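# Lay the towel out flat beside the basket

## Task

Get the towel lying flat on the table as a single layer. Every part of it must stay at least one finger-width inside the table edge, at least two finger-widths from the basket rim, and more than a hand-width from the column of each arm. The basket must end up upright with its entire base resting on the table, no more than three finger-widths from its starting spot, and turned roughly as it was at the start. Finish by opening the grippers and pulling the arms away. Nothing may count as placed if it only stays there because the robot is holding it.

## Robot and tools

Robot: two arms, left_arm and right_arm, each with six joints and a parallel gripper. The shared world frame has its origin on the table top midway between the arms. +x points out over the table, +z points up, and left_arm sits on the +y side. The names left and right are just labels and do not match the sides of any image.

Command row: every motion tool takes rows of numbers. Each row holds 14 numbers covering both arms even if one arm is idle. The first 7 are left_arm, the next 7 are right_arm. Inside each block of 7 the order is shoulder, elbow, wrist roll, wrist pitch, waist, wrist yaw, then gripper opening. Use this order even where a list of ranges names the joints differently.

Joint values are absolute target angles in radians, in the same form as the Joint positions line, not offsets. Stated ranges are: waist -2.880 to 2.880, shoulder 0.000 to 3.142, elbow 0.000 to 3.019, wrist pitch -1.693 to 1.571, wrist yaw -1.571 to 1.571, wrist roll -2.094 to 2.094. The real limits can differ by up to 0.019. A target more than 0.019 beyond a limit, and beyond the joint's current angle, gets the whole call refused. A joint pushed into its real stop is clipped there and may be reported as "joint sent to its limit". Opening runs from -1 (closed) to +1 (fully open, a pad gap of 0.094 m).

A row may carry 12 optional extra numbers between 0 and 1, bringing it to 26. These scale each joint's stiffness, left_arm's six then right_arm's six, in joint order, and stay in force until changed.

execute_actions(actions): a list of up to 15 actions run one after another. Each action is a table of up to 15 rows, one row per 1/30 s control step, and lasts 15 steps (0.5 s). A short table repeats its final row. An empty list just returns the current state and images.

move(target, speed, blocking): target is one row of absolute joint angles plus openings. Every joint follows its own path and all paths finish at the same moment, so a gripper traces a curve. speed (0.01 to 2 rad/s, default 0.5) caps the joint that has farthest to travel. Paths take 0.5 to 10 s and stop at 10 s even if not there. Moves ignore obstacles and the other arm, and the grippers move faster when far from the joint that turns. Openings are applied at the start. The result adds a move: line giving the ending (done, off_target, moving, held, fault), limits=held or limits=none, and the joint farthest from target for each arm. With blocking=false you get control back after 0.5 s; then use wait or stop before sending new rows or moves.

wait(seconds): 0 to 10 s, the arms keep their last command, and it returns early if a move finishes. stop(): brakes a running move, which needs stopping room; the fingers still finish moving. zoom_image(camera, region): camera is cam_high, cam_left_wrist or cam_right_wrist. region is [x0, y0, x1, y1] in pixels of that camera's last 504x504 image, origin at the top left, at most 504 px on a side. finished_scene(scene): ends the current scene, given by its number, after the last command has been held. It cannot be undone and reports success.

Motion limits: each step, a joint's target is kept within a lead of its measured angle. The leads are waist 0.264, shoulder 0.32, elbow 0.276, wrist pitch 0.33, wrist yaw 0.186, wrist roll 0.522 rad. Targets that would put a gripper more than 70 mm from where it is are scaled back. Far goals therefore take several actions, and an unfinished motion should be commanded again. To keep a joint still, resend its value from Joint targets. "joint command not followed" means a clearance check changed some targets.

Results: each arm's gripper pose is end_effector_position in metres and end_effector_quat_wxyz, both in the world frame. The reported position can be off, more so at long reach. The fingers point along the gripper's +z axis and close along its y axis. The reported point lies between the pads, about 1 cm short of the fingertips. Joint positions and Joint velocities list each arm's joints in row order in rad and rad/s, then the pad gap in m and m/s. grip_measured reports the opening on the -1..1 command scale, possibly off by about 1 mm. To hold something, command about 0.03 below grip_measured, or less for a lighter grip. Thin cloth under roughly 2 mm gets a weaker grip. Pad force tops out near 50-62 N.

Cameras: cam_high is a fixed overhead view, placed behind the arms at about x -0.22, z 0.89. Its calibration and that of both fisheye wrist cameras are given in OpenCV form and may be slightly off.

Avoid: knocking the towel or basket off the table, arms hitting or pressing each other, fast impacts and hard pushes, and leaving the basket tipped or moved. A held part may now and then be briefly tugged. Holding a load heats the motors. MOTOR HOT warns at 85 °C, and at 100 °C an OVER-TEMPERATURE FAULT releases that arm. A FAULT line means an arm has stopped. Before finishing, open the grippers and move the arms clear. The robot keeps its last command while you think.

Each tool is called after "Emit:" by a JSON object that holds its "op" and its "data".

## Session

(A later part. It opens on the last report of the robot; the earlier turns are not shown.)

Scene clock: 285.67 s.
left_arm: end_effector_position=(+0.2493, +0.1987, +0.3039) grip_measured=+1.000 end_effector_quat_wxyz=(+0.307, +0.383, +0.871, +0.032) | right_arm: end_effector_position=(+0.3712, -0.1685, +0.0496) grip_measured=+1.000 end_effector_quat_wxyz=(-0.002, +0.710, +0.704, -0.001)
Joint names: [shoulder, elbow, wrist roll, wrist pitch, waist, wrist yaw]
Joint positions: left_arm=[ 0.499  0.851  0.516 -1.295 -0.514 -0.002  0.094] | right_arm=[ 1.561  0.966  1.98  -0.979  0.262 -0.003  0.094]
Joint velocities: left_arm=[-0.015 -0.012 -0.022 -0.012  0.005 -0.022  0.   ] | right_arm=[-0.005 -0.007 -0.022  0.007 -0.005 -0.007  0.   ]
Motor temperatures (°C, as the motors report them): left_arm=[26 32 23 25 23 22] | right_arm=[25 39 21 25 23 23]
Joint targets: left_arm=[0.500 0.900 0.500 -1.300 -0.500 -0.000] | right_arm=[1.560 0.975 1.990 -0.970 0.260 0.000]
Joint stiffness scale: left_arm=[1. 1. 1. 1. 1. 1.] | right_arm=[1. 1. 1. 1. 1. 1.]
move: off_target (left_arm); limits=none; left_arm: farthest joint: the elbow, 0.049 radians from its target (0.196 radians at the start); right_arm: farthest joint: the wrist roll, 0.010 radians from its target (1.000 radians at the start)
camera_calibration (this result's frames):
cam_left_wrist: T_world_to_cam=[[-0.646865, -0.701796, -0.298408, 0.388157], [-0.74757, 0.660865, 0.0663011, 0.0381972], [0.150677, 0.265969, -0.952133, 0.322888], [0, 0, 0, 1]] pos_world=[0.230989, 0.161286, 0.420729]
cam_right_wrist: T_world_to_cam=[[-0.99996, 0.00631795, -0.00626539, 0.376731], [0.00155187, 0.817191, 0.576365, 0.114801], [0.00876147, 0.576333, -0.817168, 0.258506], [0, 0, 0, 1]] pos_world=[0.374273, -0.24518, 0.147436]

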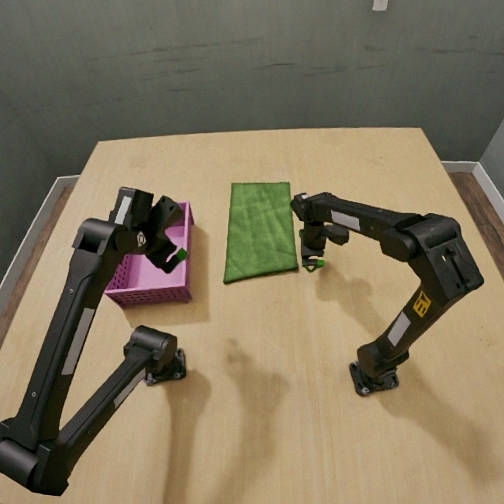

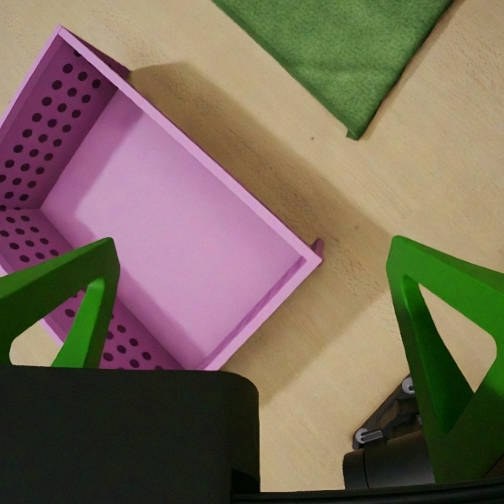

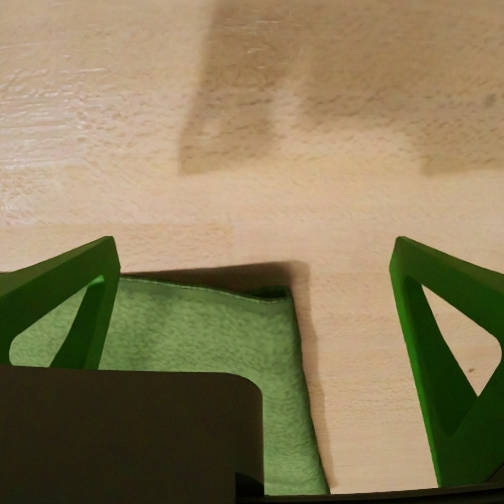

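Emit:
{"op": "move", "data": {"target": [0.5,0.9,0.5,-1.3,-0.5,0,1,1.67,0.985,1.99,-0.9,0.264,0,1], "speed": 0.12}}

Emit:
{"op": "move", "data": {"target": [0.5,0.9,0.5,-1.3,-0.5,0,1,1.69,1.01,2.02,-0.9,0.33,0,1], "speed": 0.08}}

Emit:
{"op": "move", "data": {"target": [0.5,0.9,0.5,-1.3,-0.5,0,1,1.41,0.685,2.09,-0.86,0.55,0,1], "speed": 0.12}}

Emit:
{"op": "move", "data": {"target": [0.5,0.9,0.5,-1.3,-0.5,0,1,0.8,0.8,2.0,-1.4,0.1,0,1]}}

Emit:
{"op": "zoom_image", "data": {"camera": "cam_high", "region": [190,170,340,320]}}

Scene clock: 293.03 s.
left_arm: end_effector_position=(+0.2492, +0.1987, +0.3028) grip_measured=+1.000 end_effector_quat_wxyz=(+0.306, +0.382, +0.871, +0.032) | right_arm: end_effector_position=(+0.3790, -0.1652, +0.0146) grip_measured=+1.000 end_effector_quat_wxyz=(-0.006, +0.711, +0.703, -0.011)
Joint names: [shoulder, elbow, wrist roll, wrist pitch, waist, wrist yaw]
Joint positions: left_arm=[ 0.499  0.848  0.516 -1.295 -0.514 -0.002  0.094] | right_arm=[ 1.652  0.966  1.981 -0.909  0.262 -0.003  0.094]
Joint velocities: left_arm=[-0.024 -0.002  0.095 -0.012 -0.015  0.022  0.   ] | right_arm=[-0.005 -0.007 -0.037  0.012 -0.015  0.022  0.   ]
Motor temperatures (°C, as the motors report them): left_arm=[26 33 23 25 23 22] | right_arm=[26 38 21 25 23 23]
Joint targets: left_arm=[0.500 0.900 0.500 -1.300 -0.500 0.000] | right_arm=[1.670 0.985 1.990 -0.900 0.264 -0.000]
Joint stiffness scale: left_arm=[1. 1. 1. 1. 1. 1.] | right_arm=[1. 1. 1. 1. 1. 1.]
move: off_target (left_arm); limits=none; left_arm: farthest joint: the elbow, 0.052 radians from its target (0.049 radians at the start); right_arm: farthest joint: the elbow, 0.019 radians from its target (0.019 radians at the start)
camera_calibration (this result's frames):
cam_left_wrist: T_world_to_cam=[[-0.647317, -0.70185, -0.297298, 0.387539], [-0.747623, 0.660601, 0.0683044, 0.0375899], [0.148456, 0.266482, -0.952338, 0.322315], [0, 0, 0, 1]] pos_world=[0.231114, 0.161271, 0.419601]
cam_right_wrist: T_world_to_cam=[[-0.999903, 0.00710278, 0.0119552, 0.384126], [0.0126503, 0.821613, 0.569906, 0.128872], [-0.00577464, 0.570002, -0.821623, 0.232497], [0, 0, 0, 1]] pos_world=[0.383801, -0.241135, 0.112988]

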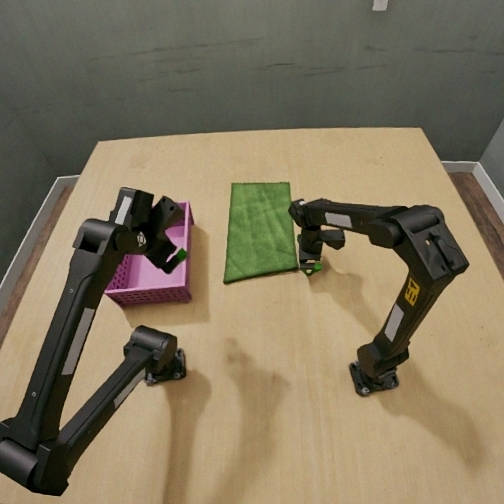

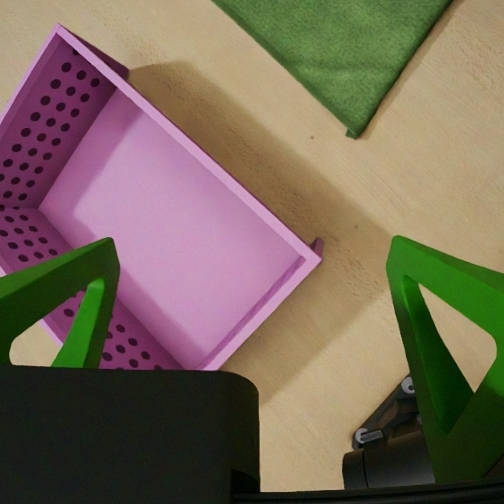

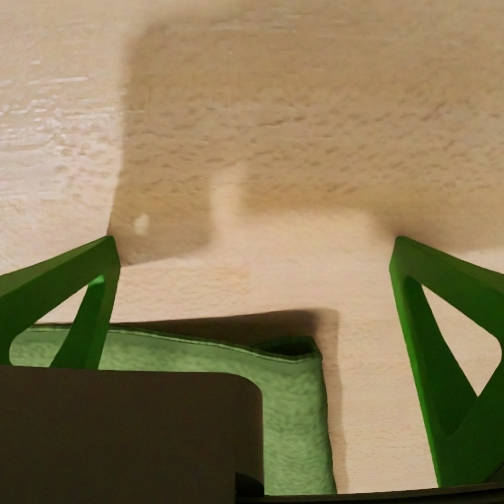

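Scene clock: 294.20 s.
left_arm: end_effector_position=(+0.2491, +0.1987, +0.3020) grip_measured=+1.000 end_effector_quat_wxyz=(+0.305, +0.383, +0.871, +0.032) | right_arm: end_effector_position=(+0.3753, -0.1452, +0.0145) grip_measured=+1.000 end_effector_quat_wxyz=(-0.004, +0.705, +0.709, -0.010)
Joint names: [shoulder, elbow, wrist roll, wrist pitch, waist, wrist yaw]
Joint positions: left_arm=[ 0.499  0.847  0.516 -1.295 -0.514 -0.002  0.094] | right_arm=[ 1.661  0.978  2.012 -0.909  0.311 -0.     0.094]
Joint velocities: left_arm=[-0.005 -0.022 -0.139 -0.017  0.005 -0.051  0.   ] | right_arm=[ 0.005 -0.012 -0.022 -0.037 -0.005  0.095  0.   ]
Motor temperatures (°C, as the motors report them): left_arm=[26 33 23 25 23 22] | right_arm=[26 38 21 25 23 23]
Joint targets: left_arm=[0.500 0.900 0.500 -1.300 -0.500 -0.000] | right_arm=[1.690 1.010 2.020 -0.900 0.330 0.000]
Joint stiffness scale: left_arm=[1. 1. 1. 1. 1. 1.] | right_arm=[1. 1. 1. 1. 1. 1.]
move: off_target (left_arm, right_arm); limits=none; left_arm: farthest joint: the elbow, 0.053 radians from its target (0.052 radians at the start); right_arm: farthest joint: the elbow, 0.032 radians from its target (0.044 radians at the start)
camera_calibration (this result's frames):
cam_left_wrist: T_world_to_cam=[[-0.647749, -0.701711, -0.296687, 0.387164], [-0.747523, 0.660569, 0.0696997, 0.0371059], [0.147073, 0.266928, -0.952428, 0.321874], [0, 0, 0, 1]] pos_world=[0.231183, 0.161249, 0.418842]
cam_right_wrist: T_world_to_cam=[[-0.999914, -0.0101057, 0.00833419, 0.377851], [-0.00357519, 0.822638, 0.568554, 0.118865], [-0.0126017, 0.568476, -0.822603, 0.223292], [0, 0, 0, 1]] pos_world=[0.381058, -0.2209, 0.112951]

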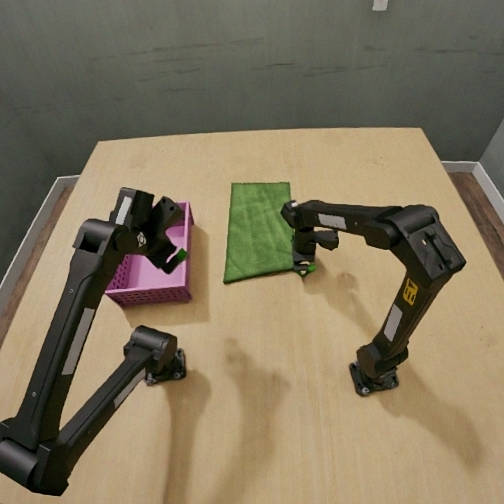

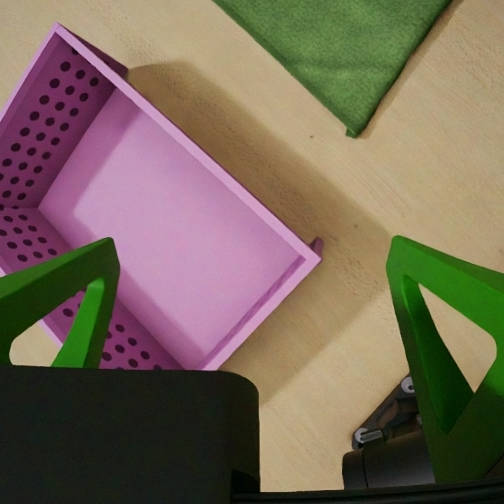

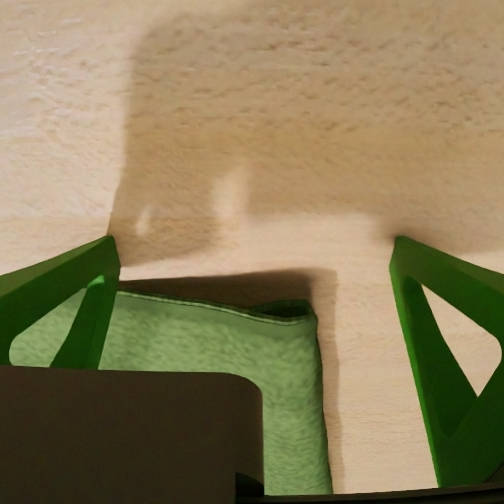

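Scene clock: 296.93 s.
left_arm: end_effector_position=(+0.2488, +0.1988, +0.2997) grip_measured=+1.000 end_effector_quat_wxyz=(+0.303, +0.383, +0.872, +0.032) | right_arm: end_effector_position=(+0.2433, -0.1328, +0.0132) grip_measured=+1.000 end_effector_quat_wxyz=(-0.003, +0.647, +0.762, -0.016)
Joint names: [shoulder, elbow, wrist roll, wrist pitch, waist, wrist yaw]
Joint positions: left_arm=[ 0.499  0.842  0.516 -1.295 -0.514 -0.002  0.094] | right_arm=[ 1.423  0.688  2.08  -0.868  0.534 -0.     0.094]
Joint velocities: left_arm=[-0.005  0.022  0.095  0.002  0.005 -0.037  0.   ] | right_arm=[-0.005 -0.002  0.007 -0.012 -0.005  0.081  0.   ]
Motor temperatures (°C, as the motors report them): left_arm=[26 33 23 25 23 22] | right_arm=[26 38 21 25 23 23]
Joint targets: left_arm=[0.500 0.900 0.500 -1.300 -0.500 -0.000] | right_arm=[1.410 0.685 2.090 -0.860 0.550 0.000]
Joint stiffness scale: left_arm=[1. 1. 1. 1. 1. 1.] | right_arm=[1. 1. 1. 1. 1. 1.]
move: off_target (left_arm); limits=none; left_arm: farthest joint: the elbow, 0.058 radians from its target (0.053 radians at the start); right_arm: farthest joint: the waist, 0.016 radians from its target (0.239 radians at the start)
camera_calibration (this result's frames):
cam_left_wrist: T_world_to_cam=[[-0.649037, -0.701295, -0.29485, 0.386039], [-0.747211, 0.660468, 0.0738845, 0.0356585], [0.142924, 0.268268, -0.952683, 0.320544], [0, 0, 0, 1]] pos_world=[0.231385, 0.161184, 0.416566]
cam_right_wrist: T_world_to_cam=[[-0.986093, -0.16528, 0.0173842, 0.221853], [-0.126954, 0.816648, 0.562999, 0.138188], [-0.107249, 0.552963, -0.826275, 0.234553], [0, 0, 0, 1]] pos_world=[0.261467, -0.205882, 0.112149]

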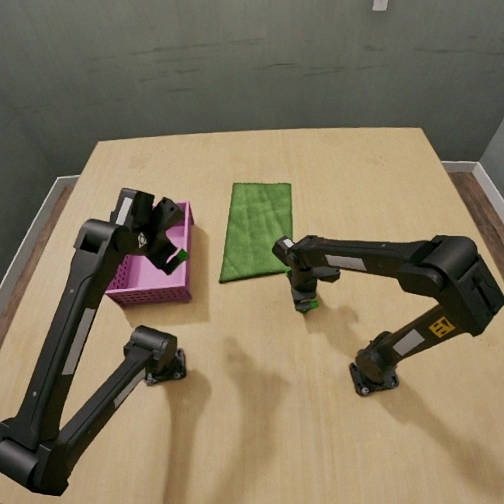

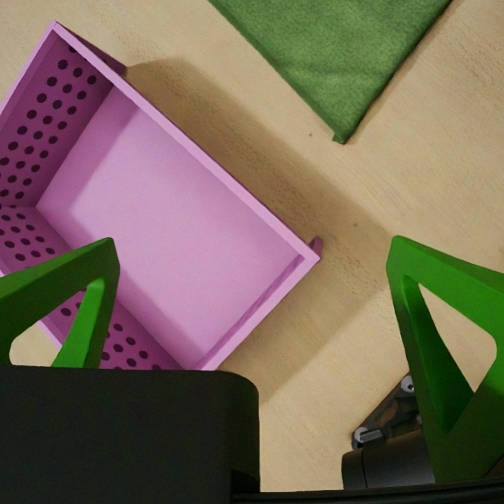

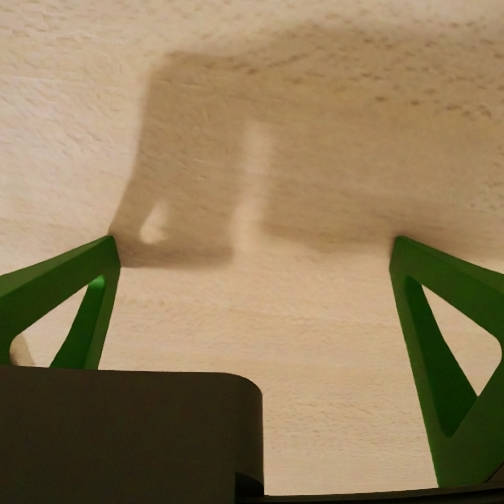

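Scene clock: 298.67 s.
left_arm: end_effector_position=(+0.2489, +0.1988, +0.3007) grip_measured=+1.000 end_effector_quat_wxyz=(+0.304, +0.383, +0.872, +0.032) | right_arm: end_effector_position=(+0.2156, -0.2704, +0.1892) grip_measured=+1.000 end_effector_quat_wxyz=(+0.029, +0.769, +0.635, +0.062)
Joint names: [shoulder, elbow, wrist roll, wrist pitch, waist, wrist yaw]
Joint positions: left_arm=[ 0.499  0.844  0.516 -1.295 -0.514 -0.002  0.094] | right_arm=[ 0.797  0.755  2.011 -1.392  0.112 -0.     0.094]
Joint velocities: left_arm=[-0.005  0.002  0.007 -0.002 -0.005  0.037  0.   ] | right_arm=[-0.015  0.002  0.022  0.007 -0.005 -0.11   0.   ]
Motor temperatures (°C, as the motors report them): left_arm=[26 33 23 25 23 22] | right_arm=[26 38 21 25 23 23]
Joint targets: left_arm=[0.500 0.900 0.500 -1.300 -0.500 0.000] | right_arm=[0.800 0.800 2.000 -1.400 0.100 -0.000]
Joint stiffness scale: left_arm=[1. 1. 1. 1. 1. 1.] | right_arm=[1. 1. 1. 1. 1. 1.]
move: off_target (left_arm, right_arm); limits=none; left_arm: farthest joint: the elbow, 0.056 radians from its target (0.058 radians at the start); right_arm: farthest joint: the elbow, 0.045 radians from its target (0.112 radians at the start)
camera_calibration (this result's frames):
cam_left_wrist: T_world_to_cam=[[-0.648501, -0.701468, -0.295616, 0.386508], [-0.747343, 0.66051, 0.072141, 0.0362607], [0.144653, 0.26771, -0.952579, 0.321099], [0, 0, 0, 1]] pos_world=[0.231302, 0.161211, 0.417514]
cam_right_wrist: T_world_to_cam=[[-0.972805, 0.188493, -0.134614, 0.290296], [0.0665622, 0.784153, 0.616988, 0.0872234], [0.221856, 0.591248, -0.775374, 0.382892], [0, 0, 0, 1]] pos_world=[0.191648, -0.3495, 0.282147]

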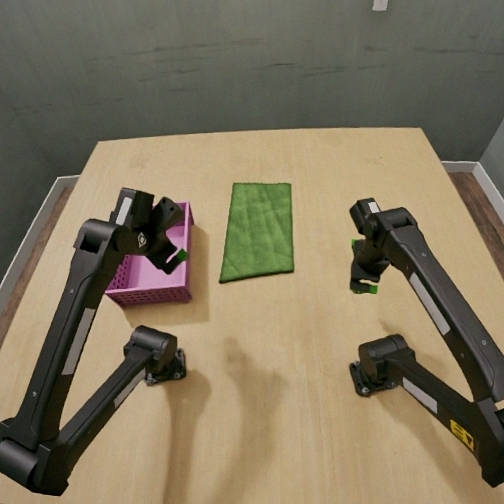

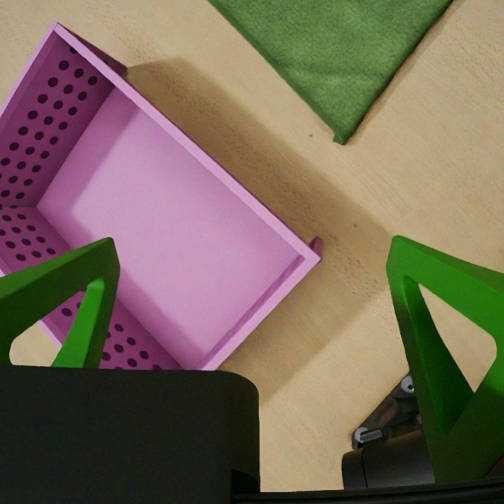

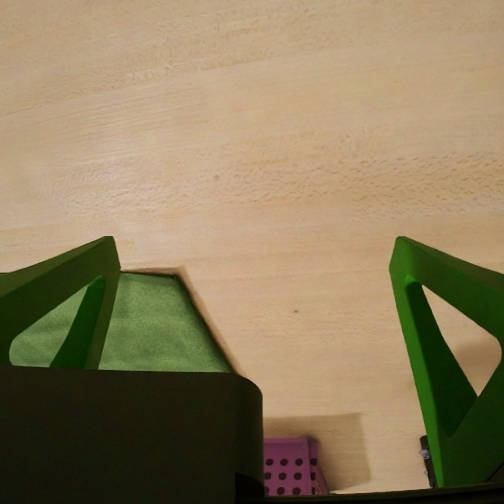

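Region (190, 170, 340, 320) of cam_high's 504x504 image, scaled by 3.360, with more detail than that image has.

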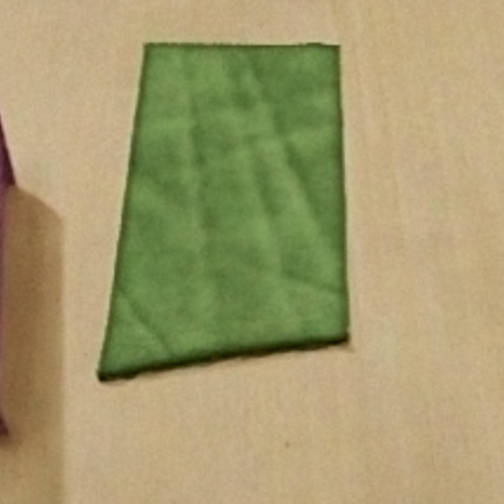

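Emit:
{"op": "move", "data": {"target": [0.5,0.9,0.5,-1.3,-0.5,0,1,1.64,1.19,0.44,-1.08,0.31,0,0.2], "speed": 0.7}}

Emit:
{"op": "move", "data": {"target": [0.5,0.9,0.5,-1.3,-0.5,0,1,1.77,1.10,0.44,-0.85,0.31,0,0.2], "speed": 0.15}}

Emit:
{"op": "move", "data": {"target": [0.5,0.9,0.5,-1.3,-0.5,0,1,1.77,1.10,0.44,-0.85,0.31,0,-1]}}

Emit:
{"op": "move", "data": {"target": [0.5,0.9,0.5,-1.3,-0.5,0,1,1.58,1.22,0.44,-1.13,0.29,0,-1], "speed": 0.3}}

Emit:
{"op": "zoom_image", "data": {"camera": "cam_high", "region": [190,170,340,320]}}

Scene clock: 307.07 s.
left_arm: end_effector_position=(+0.2489, +0.1988, +0.3005) grip_measured=+1.000 end_effector_quat_wxyz=(+0.304, +0.383, +0.872, +0.032) | right_arm: end_effector_position=(+0.4095, -0.1361, +0.0806) grip_measured=+0.202 end_effector_quat_wxyz=(-0.001, +0.008, +1.000, -0.000)
Joint names: [shoulder, elbow, wrist roll, wrist pitch, waist, wrist yaw]
Joint positions: left_arm=[ 0.499  0.844  0.516 -1.295 -0.514 -0.002  0.094] | right_arm=[ 1.631  1.146  0.45  -1.089  0.296 -0.     0.056]
Joint velocities: left_arm=[ 0.005  0.002  0.007 -0.007  0.005 -0.007  0.   ] | right_arm=[-0.005 -0.012 -0.007 -0.007 -0.005 -0.022  0.   ]
Motor temperatures (°C, as the motors report them): left_arm=[26 34 23 25 23 22] | right_arm=[25 40 21 25 23 23]
Joint targets: left_arm=[0.500 0.900 0.500 -1.300 -0.500 0.000] | right_arm=[1.640 1.190 0.440 -1.080 0.310 -0.000]
Joint stiffness scale: left_arm=[1. 1. 1. 1. 1. 1.] | right_arm=[1. 1. 1. 1. 1. 1.]
move: off_target (left_arm, right_arm); limits=none; left_arm: farthest joint: the elbow, 0.056 radians from its target (0.056 radians at the start); right_arm: farthest joint: the elbow, 0.044 radians from its target (0.435 radians at the start)
camera_calibration (this result's frames):
cam_left_wrist: T_world_to_cam=[[-0.648609, -0.701433, -0.295463, 0.386414], [-0.747317, 0.660502, 0.0724897, 0.0361402], [0.144307, 0.267822, -0.9526, 0.320988], [0, 0, 0, 1]] pos_world=[0.231319, 0.161205, 0.417325]
cam_right_wrist: T_world_to_cam=[[-0.0130827, -0.999861, -0.0103145, -0.12571], [-0.81599, 0.00471377, 0.578046, 0.294438], [-0.577917, 0.015979, -0.815939, 0.428677], [0, 0, 0, 1]] pos_world=[0.486354, -0.13393, 0.178279]

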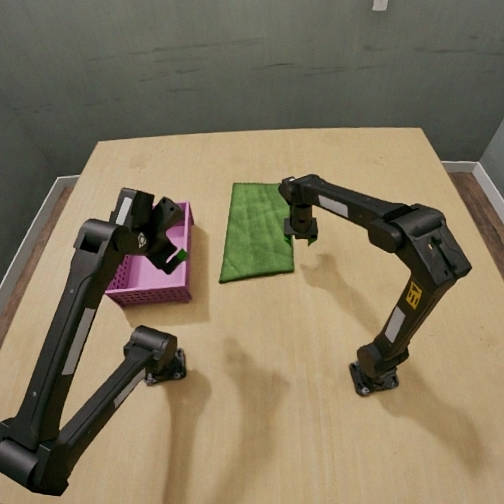

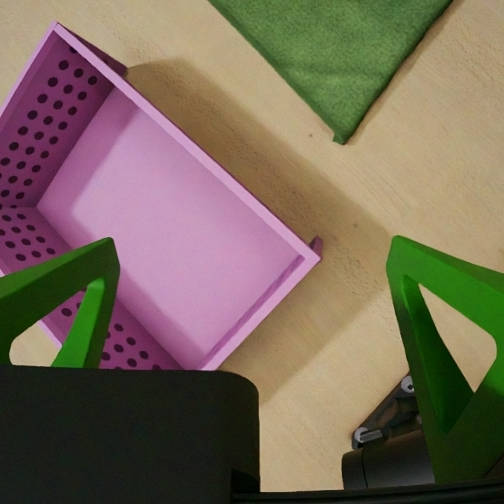

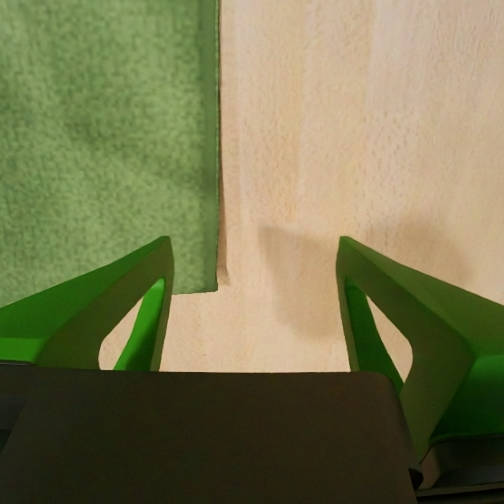

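Scene clock: 309.00 s.
left_arm: end_effector_position=(+0.2486, +0.1989, +0.2988) grip_measured=+1.000 end_effector_quat_wxyz=(+0.302, +0.383, +0.872, +0.032) | right_arm: end_effector_position=(+0.4328, -0.1252, +0.0165) grip_measured=+0.202 end_effector_quat_wxyz=(+0.028, +0.008, +0.999, +0.013)
Joint names: [shoulder, elbow, wrist roll, wrist pitch, waist, wrist yaw]
Joint positions: left_arm=[ 0.499  0.84   0.516 -1.295 -0.514 -0.002  0.094] | right_arm=[ 1.746  1.101  0.449 -0.864  0.296 -0.     0.056]
Joint velocities: left_arm=[ 0.015 -0.012  0.007 -0.012 -0.005 -0.066  0.   ] | right_arm=[-0.005  0.007 -0.037 -0.007 -0.005  0.081  0.   ]
Motor temperatures (°C, as the motors report them): left_arm=[26 34 23 25 23 22] | right_arm=[25 40 21 25 23 23]
Joint targets: left_arm=[0.500 0.900 0.500 -1.300 -0.500 -0.000] | right_arm=[1.770 1.100 0.440 -0.850 0.310 0.000]
Joint stiffness scale: left_arm=[1. 1. 1. 1. 1. 1.] | right_arm=[1. 1. 1. 1. 1. 1.]
move: off_target (left_arm, right_arm); limits=none; left_arm: farthest joint: the elbow, 0.060 radians from its target (0.056 radians at the start); right_arm: farthest joint: the shoulder, 0.024 radians from its target (0.139 radians at the start)
camera_calibration (this result's frames):
cam_left_wrist: T_world_to_cam=[[-0.649572, -0.701122, -0.294082, 0.38557], [-0.747075, 0.660424, 0.0756278, 0.0350574], [0.141194, 0.268827, -0.952783, 0.319988], [0, 0, 0, 1]] pos_world=[0.231465, 0.161158, 0.415617]
cam_right_wrist: T_world_to_cam=[[-0.0105095, -0.999214, -0.038231, -0.115826], [-0.848577, -0.0113131, 0.528951, 0.363404], [-0.528967, 0.038001, -0.847791, 0.371783], [0, 0, 0, 1]] pos_world=[0.50382, -0.125752, 0.118543]

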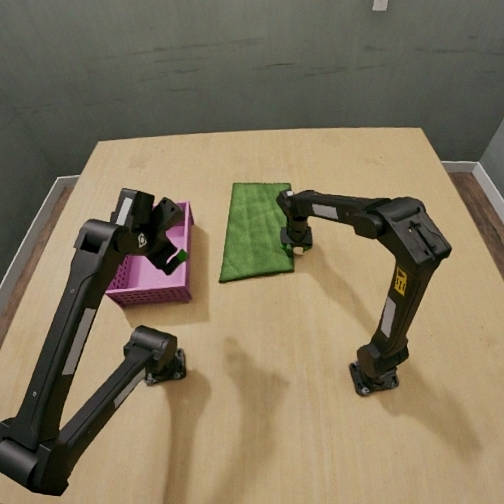

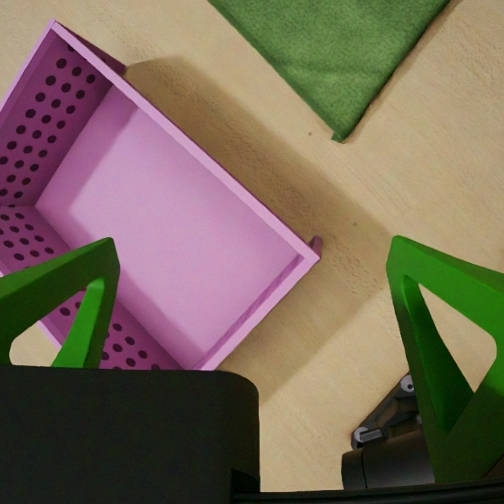

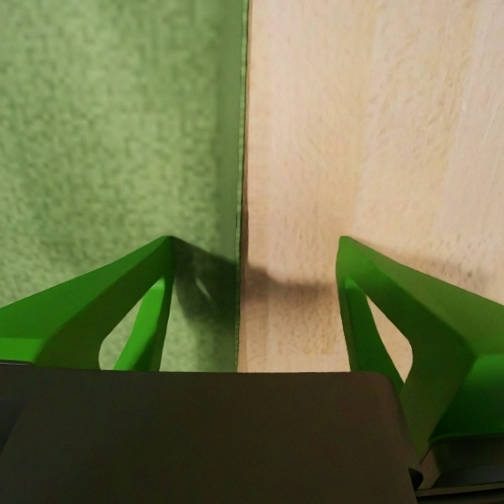

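Scene clock: 309.80 s.
left_arm: end_effector_position=(+0.2489, +0.1988, +0.3005) grip_measured=+1.000 end_effector_quat_wxyz=(+0.304, +0.383, +0.872, +0.032) | right_arm: end_effector_position=(+0.4330, -0.1252, +0.0165) grip_measured=-0.964 end_effector_quat_wxyz=(+0.028, +0.008, +0.999, +0.014)
Joint names: [shoulder, elbow, wrist roll, wrist pitch, waist, wrist yaw]
Joint positions: left_arm=[ 0.499  0.844  0.516 -1.295 -0.514 -0.002  0.094] | right_arm=[ 1.746  1.101  0.449 -0.863  0.296 -0.     0.002]
Joint velocities: left_arm=[-0.005 -0.007 -0.007 -0.027  0.005 -0.007  0.   ] | right_arm=[ 0.015 -0.012 -0.037 -0.012  0.005  0.007  0.   ]
Motor temperatures (°C, as the motors report them): left_arm=[26 34 23 25 23 22] | right_arm=[26 40 21 25 23 23]
Joint targets: left_arm=[0.500 0.900 0.500 -1.300 -0.500 0.000] | right_arm=[1.770 1.100 0.440 -0.850 0.310 0.000]
Joint stiffness scale: left_arm=[1. 1. 1. 1. 1. 1.] | right_arm=[1. 1. 1. 1. 1. 1.]
move: off_target (left_arm, right_arm); limits=none; left_arm: farthest joint: the elbow, 0.056 radians from its target (0.060 radians at the start); right_arm: farthest joint: the shoulder, 0.024 radians from its target (0.024 radians at the start)
camera_calibration (this result's frames):
cam_left_wrist: T_world_to_cam=[[-0.648609, -0.701433, -0.295463, 0.386414], [-0.747317, 0.660502, 0.0724897, 0.0361402], [0.144307, 0.267822, -0.9526, 0.320988], [0, 0, 0, 1]] pos_world=[0.231319, 0.161205, 0.417325]
cam_right_wrist: T_world_to_cam=[[-0.010483, -0.999201, -0.0385586, -0.11575], [-0.848943, -0.0114826, 0.52836, 0.36369], [-0.52838, 0.0382729, -0.848145, 0.371665], [0, 0, 0, 1]] pos_world=[0.503919, -0.125706, 0.118604]

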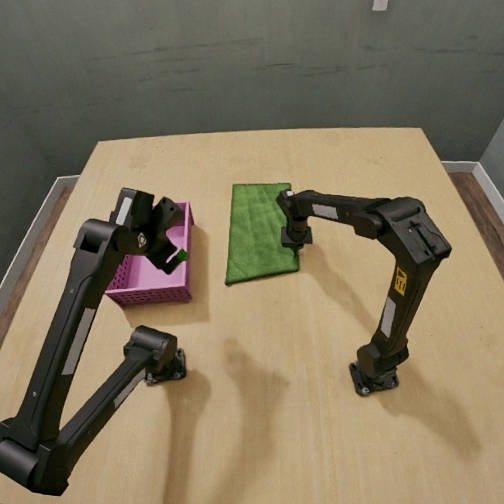

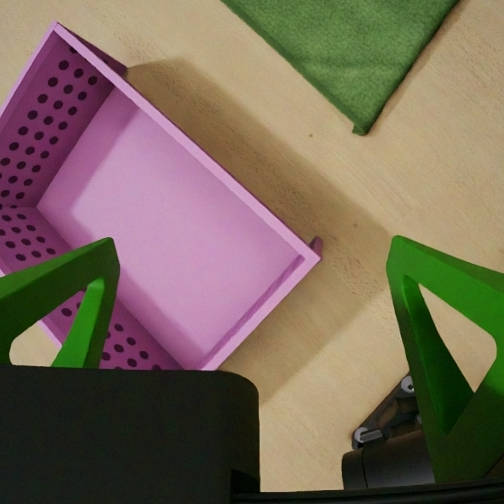

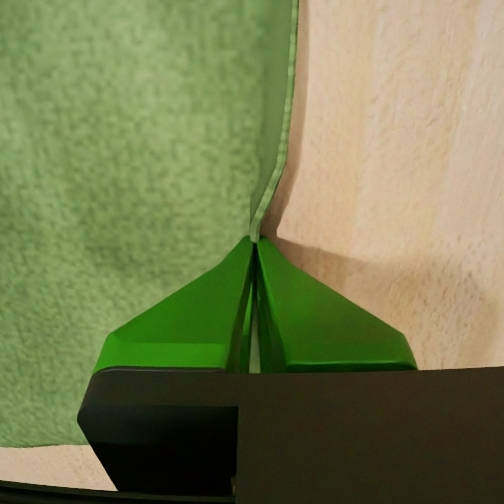

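Scene clock: 311.10 s.
left_arm: end_effector_position=(+0.2487, +0.1989, +0.2991) grip_measured=+1.000 end_effector_quat_wxyz=(+0.303, +0.383, +0.872, +0.032) | right_arm: end_effector_position=(+0.4155, -0.1333, +0.1072) grip_measured=-0.965 end_effector_quat_wxyz=(+0.015, +0.008, +1.000, +0.007)
Joint names: [shoulder, elbow, wrist roll, wrist pitch, waist, wrist yaw]
Joint positions: left_arm=[ 0.499  0.841  0.516 -1.295 -0.514 -0.002  0.094] | right_arm=[ 1.594  1.178  0.449 -1.121  0.296 -0.     0.002]
Joint velocities: left_arm=[-0.005 -0.007 -0.051  0.002 -0.005 -0.022  0.   ] | right_arm=[-0.005 -0.012  0.022 -0.002 -0.015  0.007  0.001]
Motor temperatures (°C, as the motors report them): left_arm=[26 34 23 25 23 22] | right_arm=[26 40 21 25 23 23]
Joint targets: left_arm=[0.500 0.900 0.500 -1.300 -0.500 0.000] | right_arm=[1.580 1.220 0.440 -1.130 0.290 -0.000]
Joint stiffness scale: left_arm=[1. 1. 1. 1. 1. 1.] | right_arm=[1. 1. 1. 1. 1. 1.]
move: off_target (left_arm, right_arm); limits=none; left_arm: farthest joint: the elbow, 0.059 radians from its target (0.056 radians at the start); right_arm: farthest joint: the elbow, 0.042 radians from its target (0.119 radians at the start)
camera_calibration (this result's frames):
cam_left_wrist: T_world_to_cam=[[-0.649358, -0.701191, -0.294389, 0.385758], [-0.747129, 0.660441, 0.0749305, 0.0352977], [0.141886, 0.268604, -0.952744, 0.320211], [0, 0, 0, 1]] pos_world=[0.231433, 0.161168, 0.415997]
cam_right_wrist: T_world_to_cam=[[-0.0113424, -0.999599, -0.0259293, -0.121571], [-0.834559, -0.00482037, 0.550898, 0.293317], [-0.550802, 0.027888, -0.83417, 0.446132], [0, 0, 0, 1]] pos_world=[0.489142, -0.13255, 0.20741]

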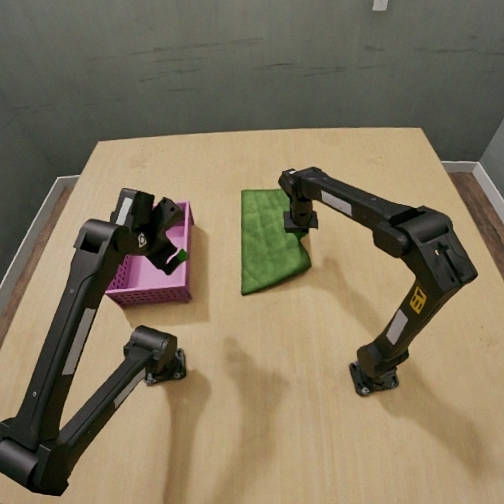

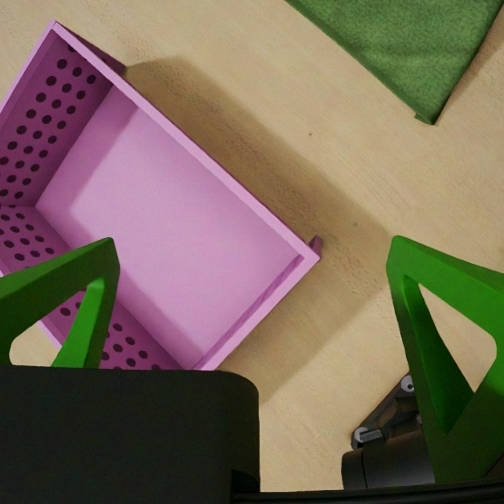

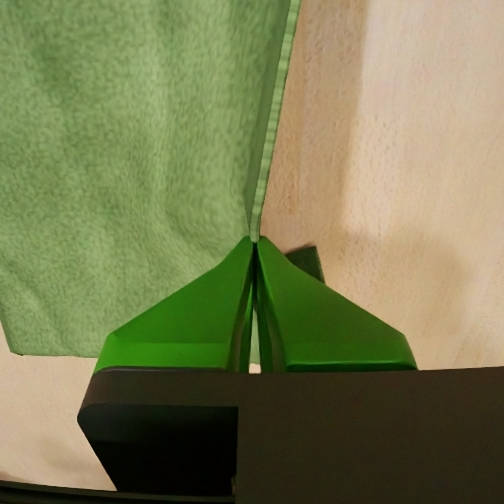

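Region (190, 170, 340, 320) of cam_high's 504x504 image, scaled by 3.360, with more detail than that image has.

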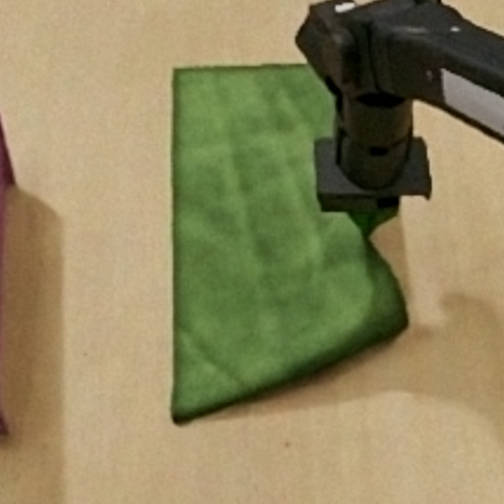

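Emit:
{"op": "move", "data": {"target": [0.5,0.9,0.5,-1.3,-0.5,0,1,1.78,1.21,0.29,-0.97,0.14,0,-1], "speed": 0.15}}

Emit:
{"op": "move", "data": {"target": [0.5,0.9,0.5,-1.3,-0.5,0,1,1.78,1.21,0.29,-0.97,0.14,0,0.1]}}

Emit:
{"op": "move", "data": {"target": [0.5,0.9,0.5,-1.3,-0.5,0,1,1.35,1.1,0.29,-1.3,0.1,0,0.1]}}

Emit:
{"op": "zoom_image", "data": {"camera": "cam_high", "region": [210,170,360,320]}}

Scene clock: 319.20 s.
left_arm: end_effector_position=(+0.2489, +0.1988, +0.3005) grip_measured=+1.000 end_effector_quat_wxyz=(+0.304, +0.383, +0.872, +0.032) | right_arm: end_effector_position=(+0.4619, -0.1880, +0.0317) grip_measured=-0.965 end_effector_quat_wxyz=(+0.001, +0.005, +1.000, +0.001)
Joint names: [shoulder, elbow, wrist roll, wrist pitch, waist, wrist yaw]
Joint positions: left_arm=[ 0.499  0.844  0.516 -1.295 -0.514 -0.002  0.094] | right_arm=[ 1.764  1.178  0.3   -0.981  0.152 -0.     0.002]
Joint velocities: left_arm=[-0.024  0.002  0.051 -0.027 -0.005  0.081  0.   ] | right_arm=[ 0.015  0.002  0.066 -0.007  0.005  0.022 -0.   ]
Motor temperatures (°C, as the motors report them): left_arm=[26 35 23 25 23 22] | right_arm=[26 41 21 25 23 23]
Joint targets: left_arm=[0.500 0.900 0.500 -1.300 -0.500 -0.000] | right_arm=[1.780 1.210 0.290 -0.970 0.140 -0.000]
Joint stiffness scale: left_arm=[1. 1. 1. 1. 1. 1.] | right_arm=[1. 1. 1. 1. 1. 1.]
move: off_target (left_arm, right_arm); limits=none; left_arm: farthest joint: the elbow, 0.056 radians from its target (0.059 radians at the start); right_arm: farthest joint: the elbow, 0.032 radians from its target (0.032 radians at the start)
camera_calibration (this result's frames):
cam_left_wrist: T_world_to_cam=[[-0.648609, -0.701433, -0.295463, 0.386414], [-0.747317, 0.660502, 0.0724897, 0.0361402], [0.144307, 0.267822, -0.9526, 0.320988], [0, 0, 0, 1]] pos_world=[0.231319, 0.161205, 0.417325]
cam_right_wrist: T_world_to_cam=[[-0.00767619, -0.999892, -0.0125518, -0.179924], [-0.819316, -0.000907321, 0.573342, 0.366309], [-0.573291, 0.0146849, -0.81922, 0.417635], [0, 0, 0, 1]] pos_world=[0.538168, -0.185705, 0.129856]

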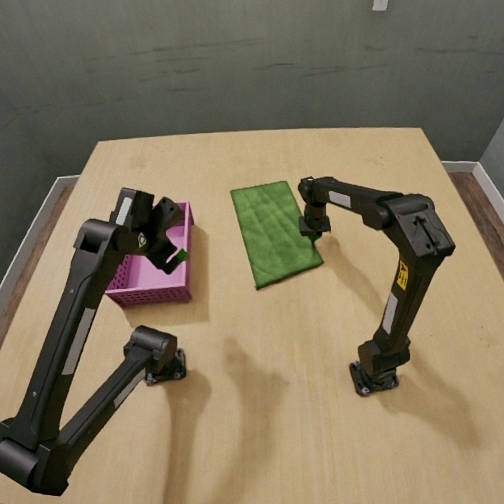

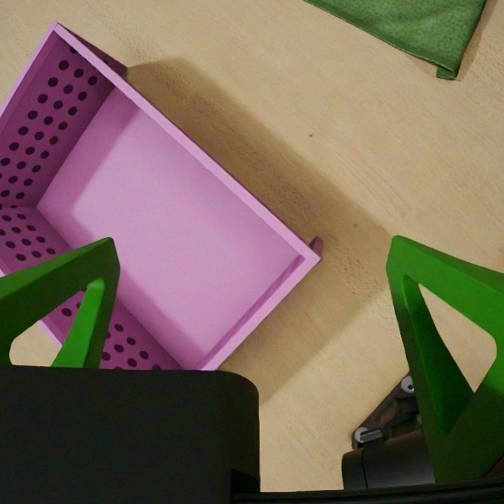

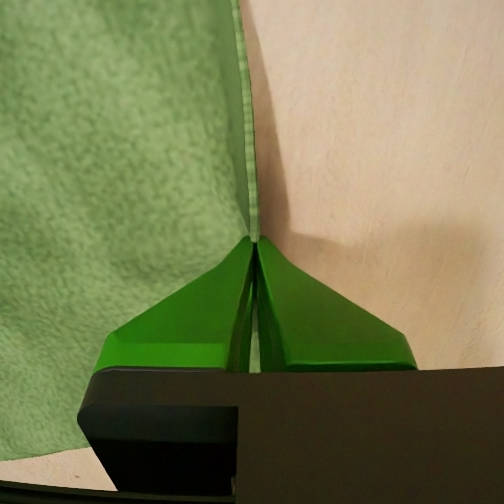

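Scene clock: 319.90 s.
left_arm: end_effector_position=(+0.2488, +0.1988, +0.3001) grip_measured=+1.000 end_effector_quat_wxyz=(+0.303, +0.383, +0.872, +0.032) | right_arm: end_effector_position=(+0.4619, -0.1880, +0.0317) grip_measured=+0.098 end_effector_quat_wxyz=(+0.001, +0.005, +1.000, +0.001)
Joint names: [shoulder, elbow, wrist roll, wrist pitch, waist, wrist yaw]
Joint positions: left_arm=[ 0.499  0.843  0.516 -1.295 -0.514 -0.002  0.094] | right_arm=[ 1.764  1.178  0.3   -0.981  0.152 -0.     0.052]
Joint velocities: left_arm=[-0.005 -0.012  0.022  0.022  0.005  0.007  0.   ] | right_arm=[-0.005 -0.012  0.022 -0.012 -0.005 -0.066 -0.   ]
Motor temperatures (°C, as the motors report them): left_arm=[26 35 23 25 23 22] | right_arm=[26 41 21 25 23 23]
Joint targets: left_arm=[0.500 0.900 0.500 -1.300 -0.500 0.000] | right_arm=[1.780 1.210 0.290 -0.970 0.140 0.000]
Joint stiffness scale: left_arm=[1. 1. 1. 1. 1. 1.] | right_arm=[1. 1. 1. 1. 1. 1.]
move: off_target (left_arm, right_arm); limits=none; left_arm: farthest joint: the elbow, 0.057 radians from its target (0.056 radians at the start); right_arm: farthest joint: the elbow, 0.032 radians from its target (0.032 radians at the start)
camera_calibration (this result's frames):
cam_left_wrist: T_world_to_cam=[[-0.648823, -0.701364, -0.295156, 0.386226], [-0.747264, 0.660485, 0.0731871, 0.0358992], [0.143615, 0.268045, -0.952642, 0.320766], [0, 0, 0, 1]] pos_world=[0.231352, 0.161194, 0.416945]
cam_right_wrist: T_world_to_cam=[[-0.00729475, -0.999895, -0.0125507, -0.180101], [-0.819316, -0.00121926, 0.573341, 0.36625], [-0.573296, 0.0144654, -0.81922, 0.417596], [0, 0, 0, 1]] pos_world=[0.538167, -0.185676, 0.129856]

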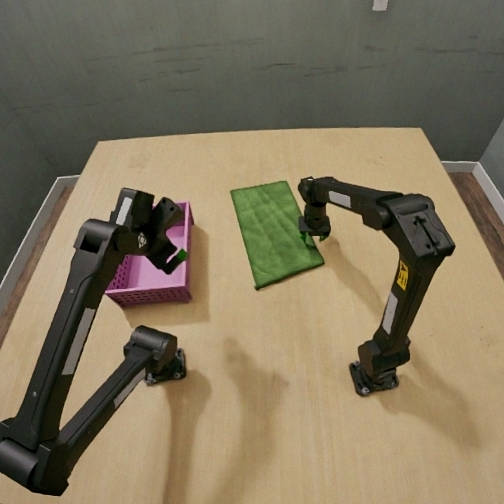

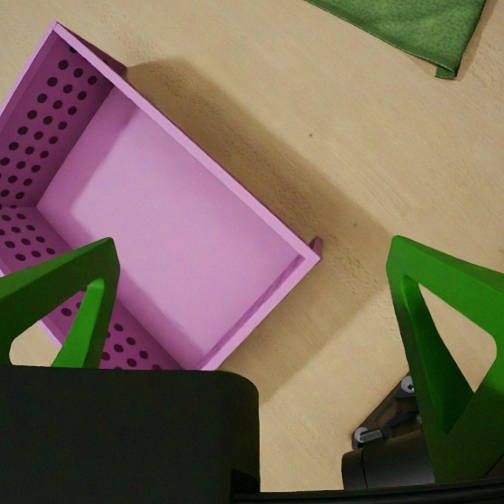

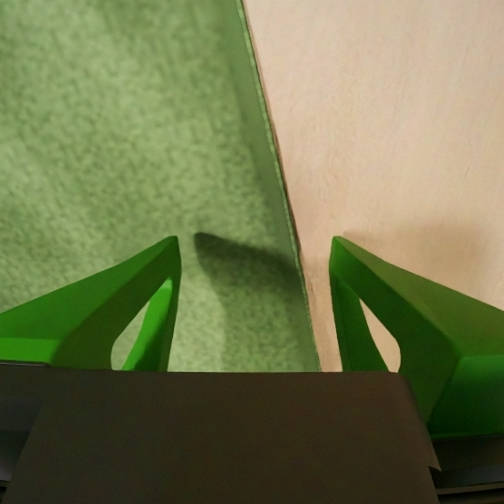

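Scene clock: 321.17 s.
left_arm: end_effector_position=(+0.2488, +0.1988, +0.3003) grip_measured=+1.000 end_effector_quat_wxyz=(+0.304, +0.383, +0.872, +0.032) | right_arm: end_effector_position=(+0.3712, -0.2296, +0.1736) grip_measured=+0.098 end_effector_quat_wxyz=(+0.012, +0.024, +1.000, +0.004)
Joint names: [shoulder, elbow, wrist roll, wrist pitch, waist, wrist yaw]
Joint positions: left_arm=[ 0.499  0.843  0.516 -1.295 -0.514 -0.002  0.094] | right_arm=[ 1.351  1.098  0.3   -1.292  0.115 -0.     0.052]
Joint velocities: left_arm=[ 0.005  0.002 -0.037 -0.017 -0.015 -0.037  0.   ] | right_arm=[-0.015 -0.002  0.066 -0.027 -0.015  0.007  0.   ]
Motor temperatures (°C, as the motors report them): left_arm=[26 35 23 25 23 22] | right_arm=[26 40 21 25 23 23]
Joint targets: left_arm=[0.500 0.900 0.500 -1.300 -0.500 -0.000] | right_arm=[1.350 1.100 0.290 -1.300 0.100 -0.000]
Joint stiffness scale: left_arm=[1. 1. 1. 1. 1. 1.] | right_arm=[1. 1. 1. 1. 1. 1.]
move: off_target (left_arm); limits=none; left_arm: farthest joint: the elbow, 0.057 radians from its target (0.057 radians at the start); right_arm: farthest joint: the waist, 0.015 radians from its target (0.052 radians at the start)
camera_calibration (this result's frames):
cam_left_wrist: T_world_to_cam=[[-0.648716, -0.701399, -0.29531, 0.38632], [-0.74729, 0.660493, 0.0728384, 0.0360197], [0.143961, 0.267933, -0.952621, 0.320877], [0, 0, 0, 1]] pos_world=[0.231335, 0.1612, 0.417135]
cam_right_wrist: T_world_to_cam=[[-0.0435473, -0.998866, -0.019233, -0.205679], [-0.831317, 0.0255522, 0.55521, 0.224338], [-0.55409, 0.0401666, -0.831487, 0.48332], [0, 0, 0, 1]] pos_world=[0.445342, -0.230591, 0.273364]

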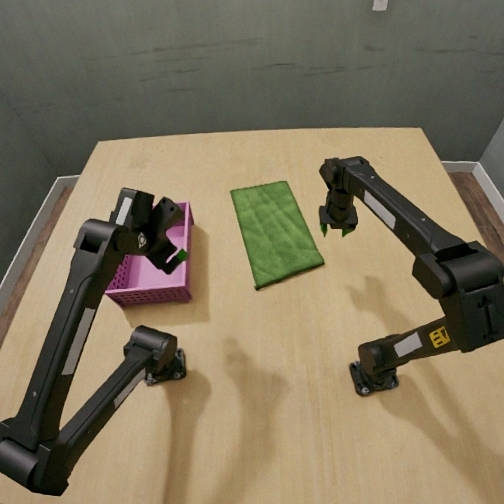

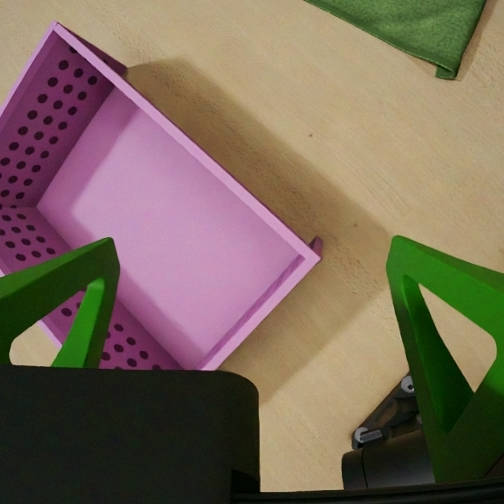

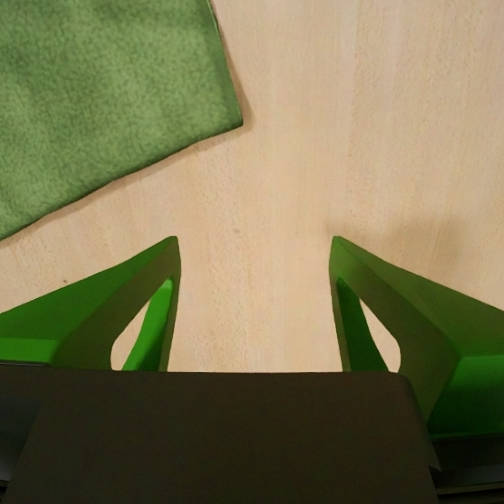

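Region (210, 170, 360, 320) of cam_high's 504x504 image, scaled by 3.360, with more detail than that image has.

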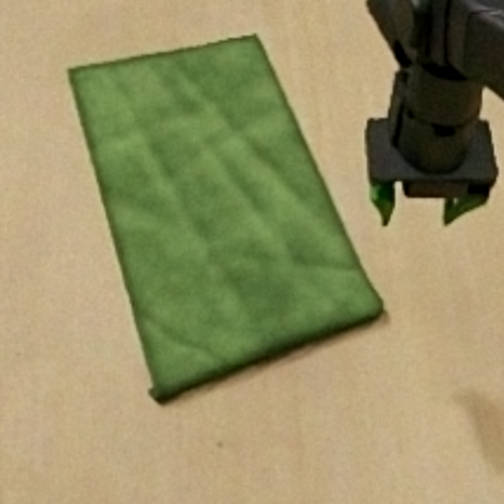

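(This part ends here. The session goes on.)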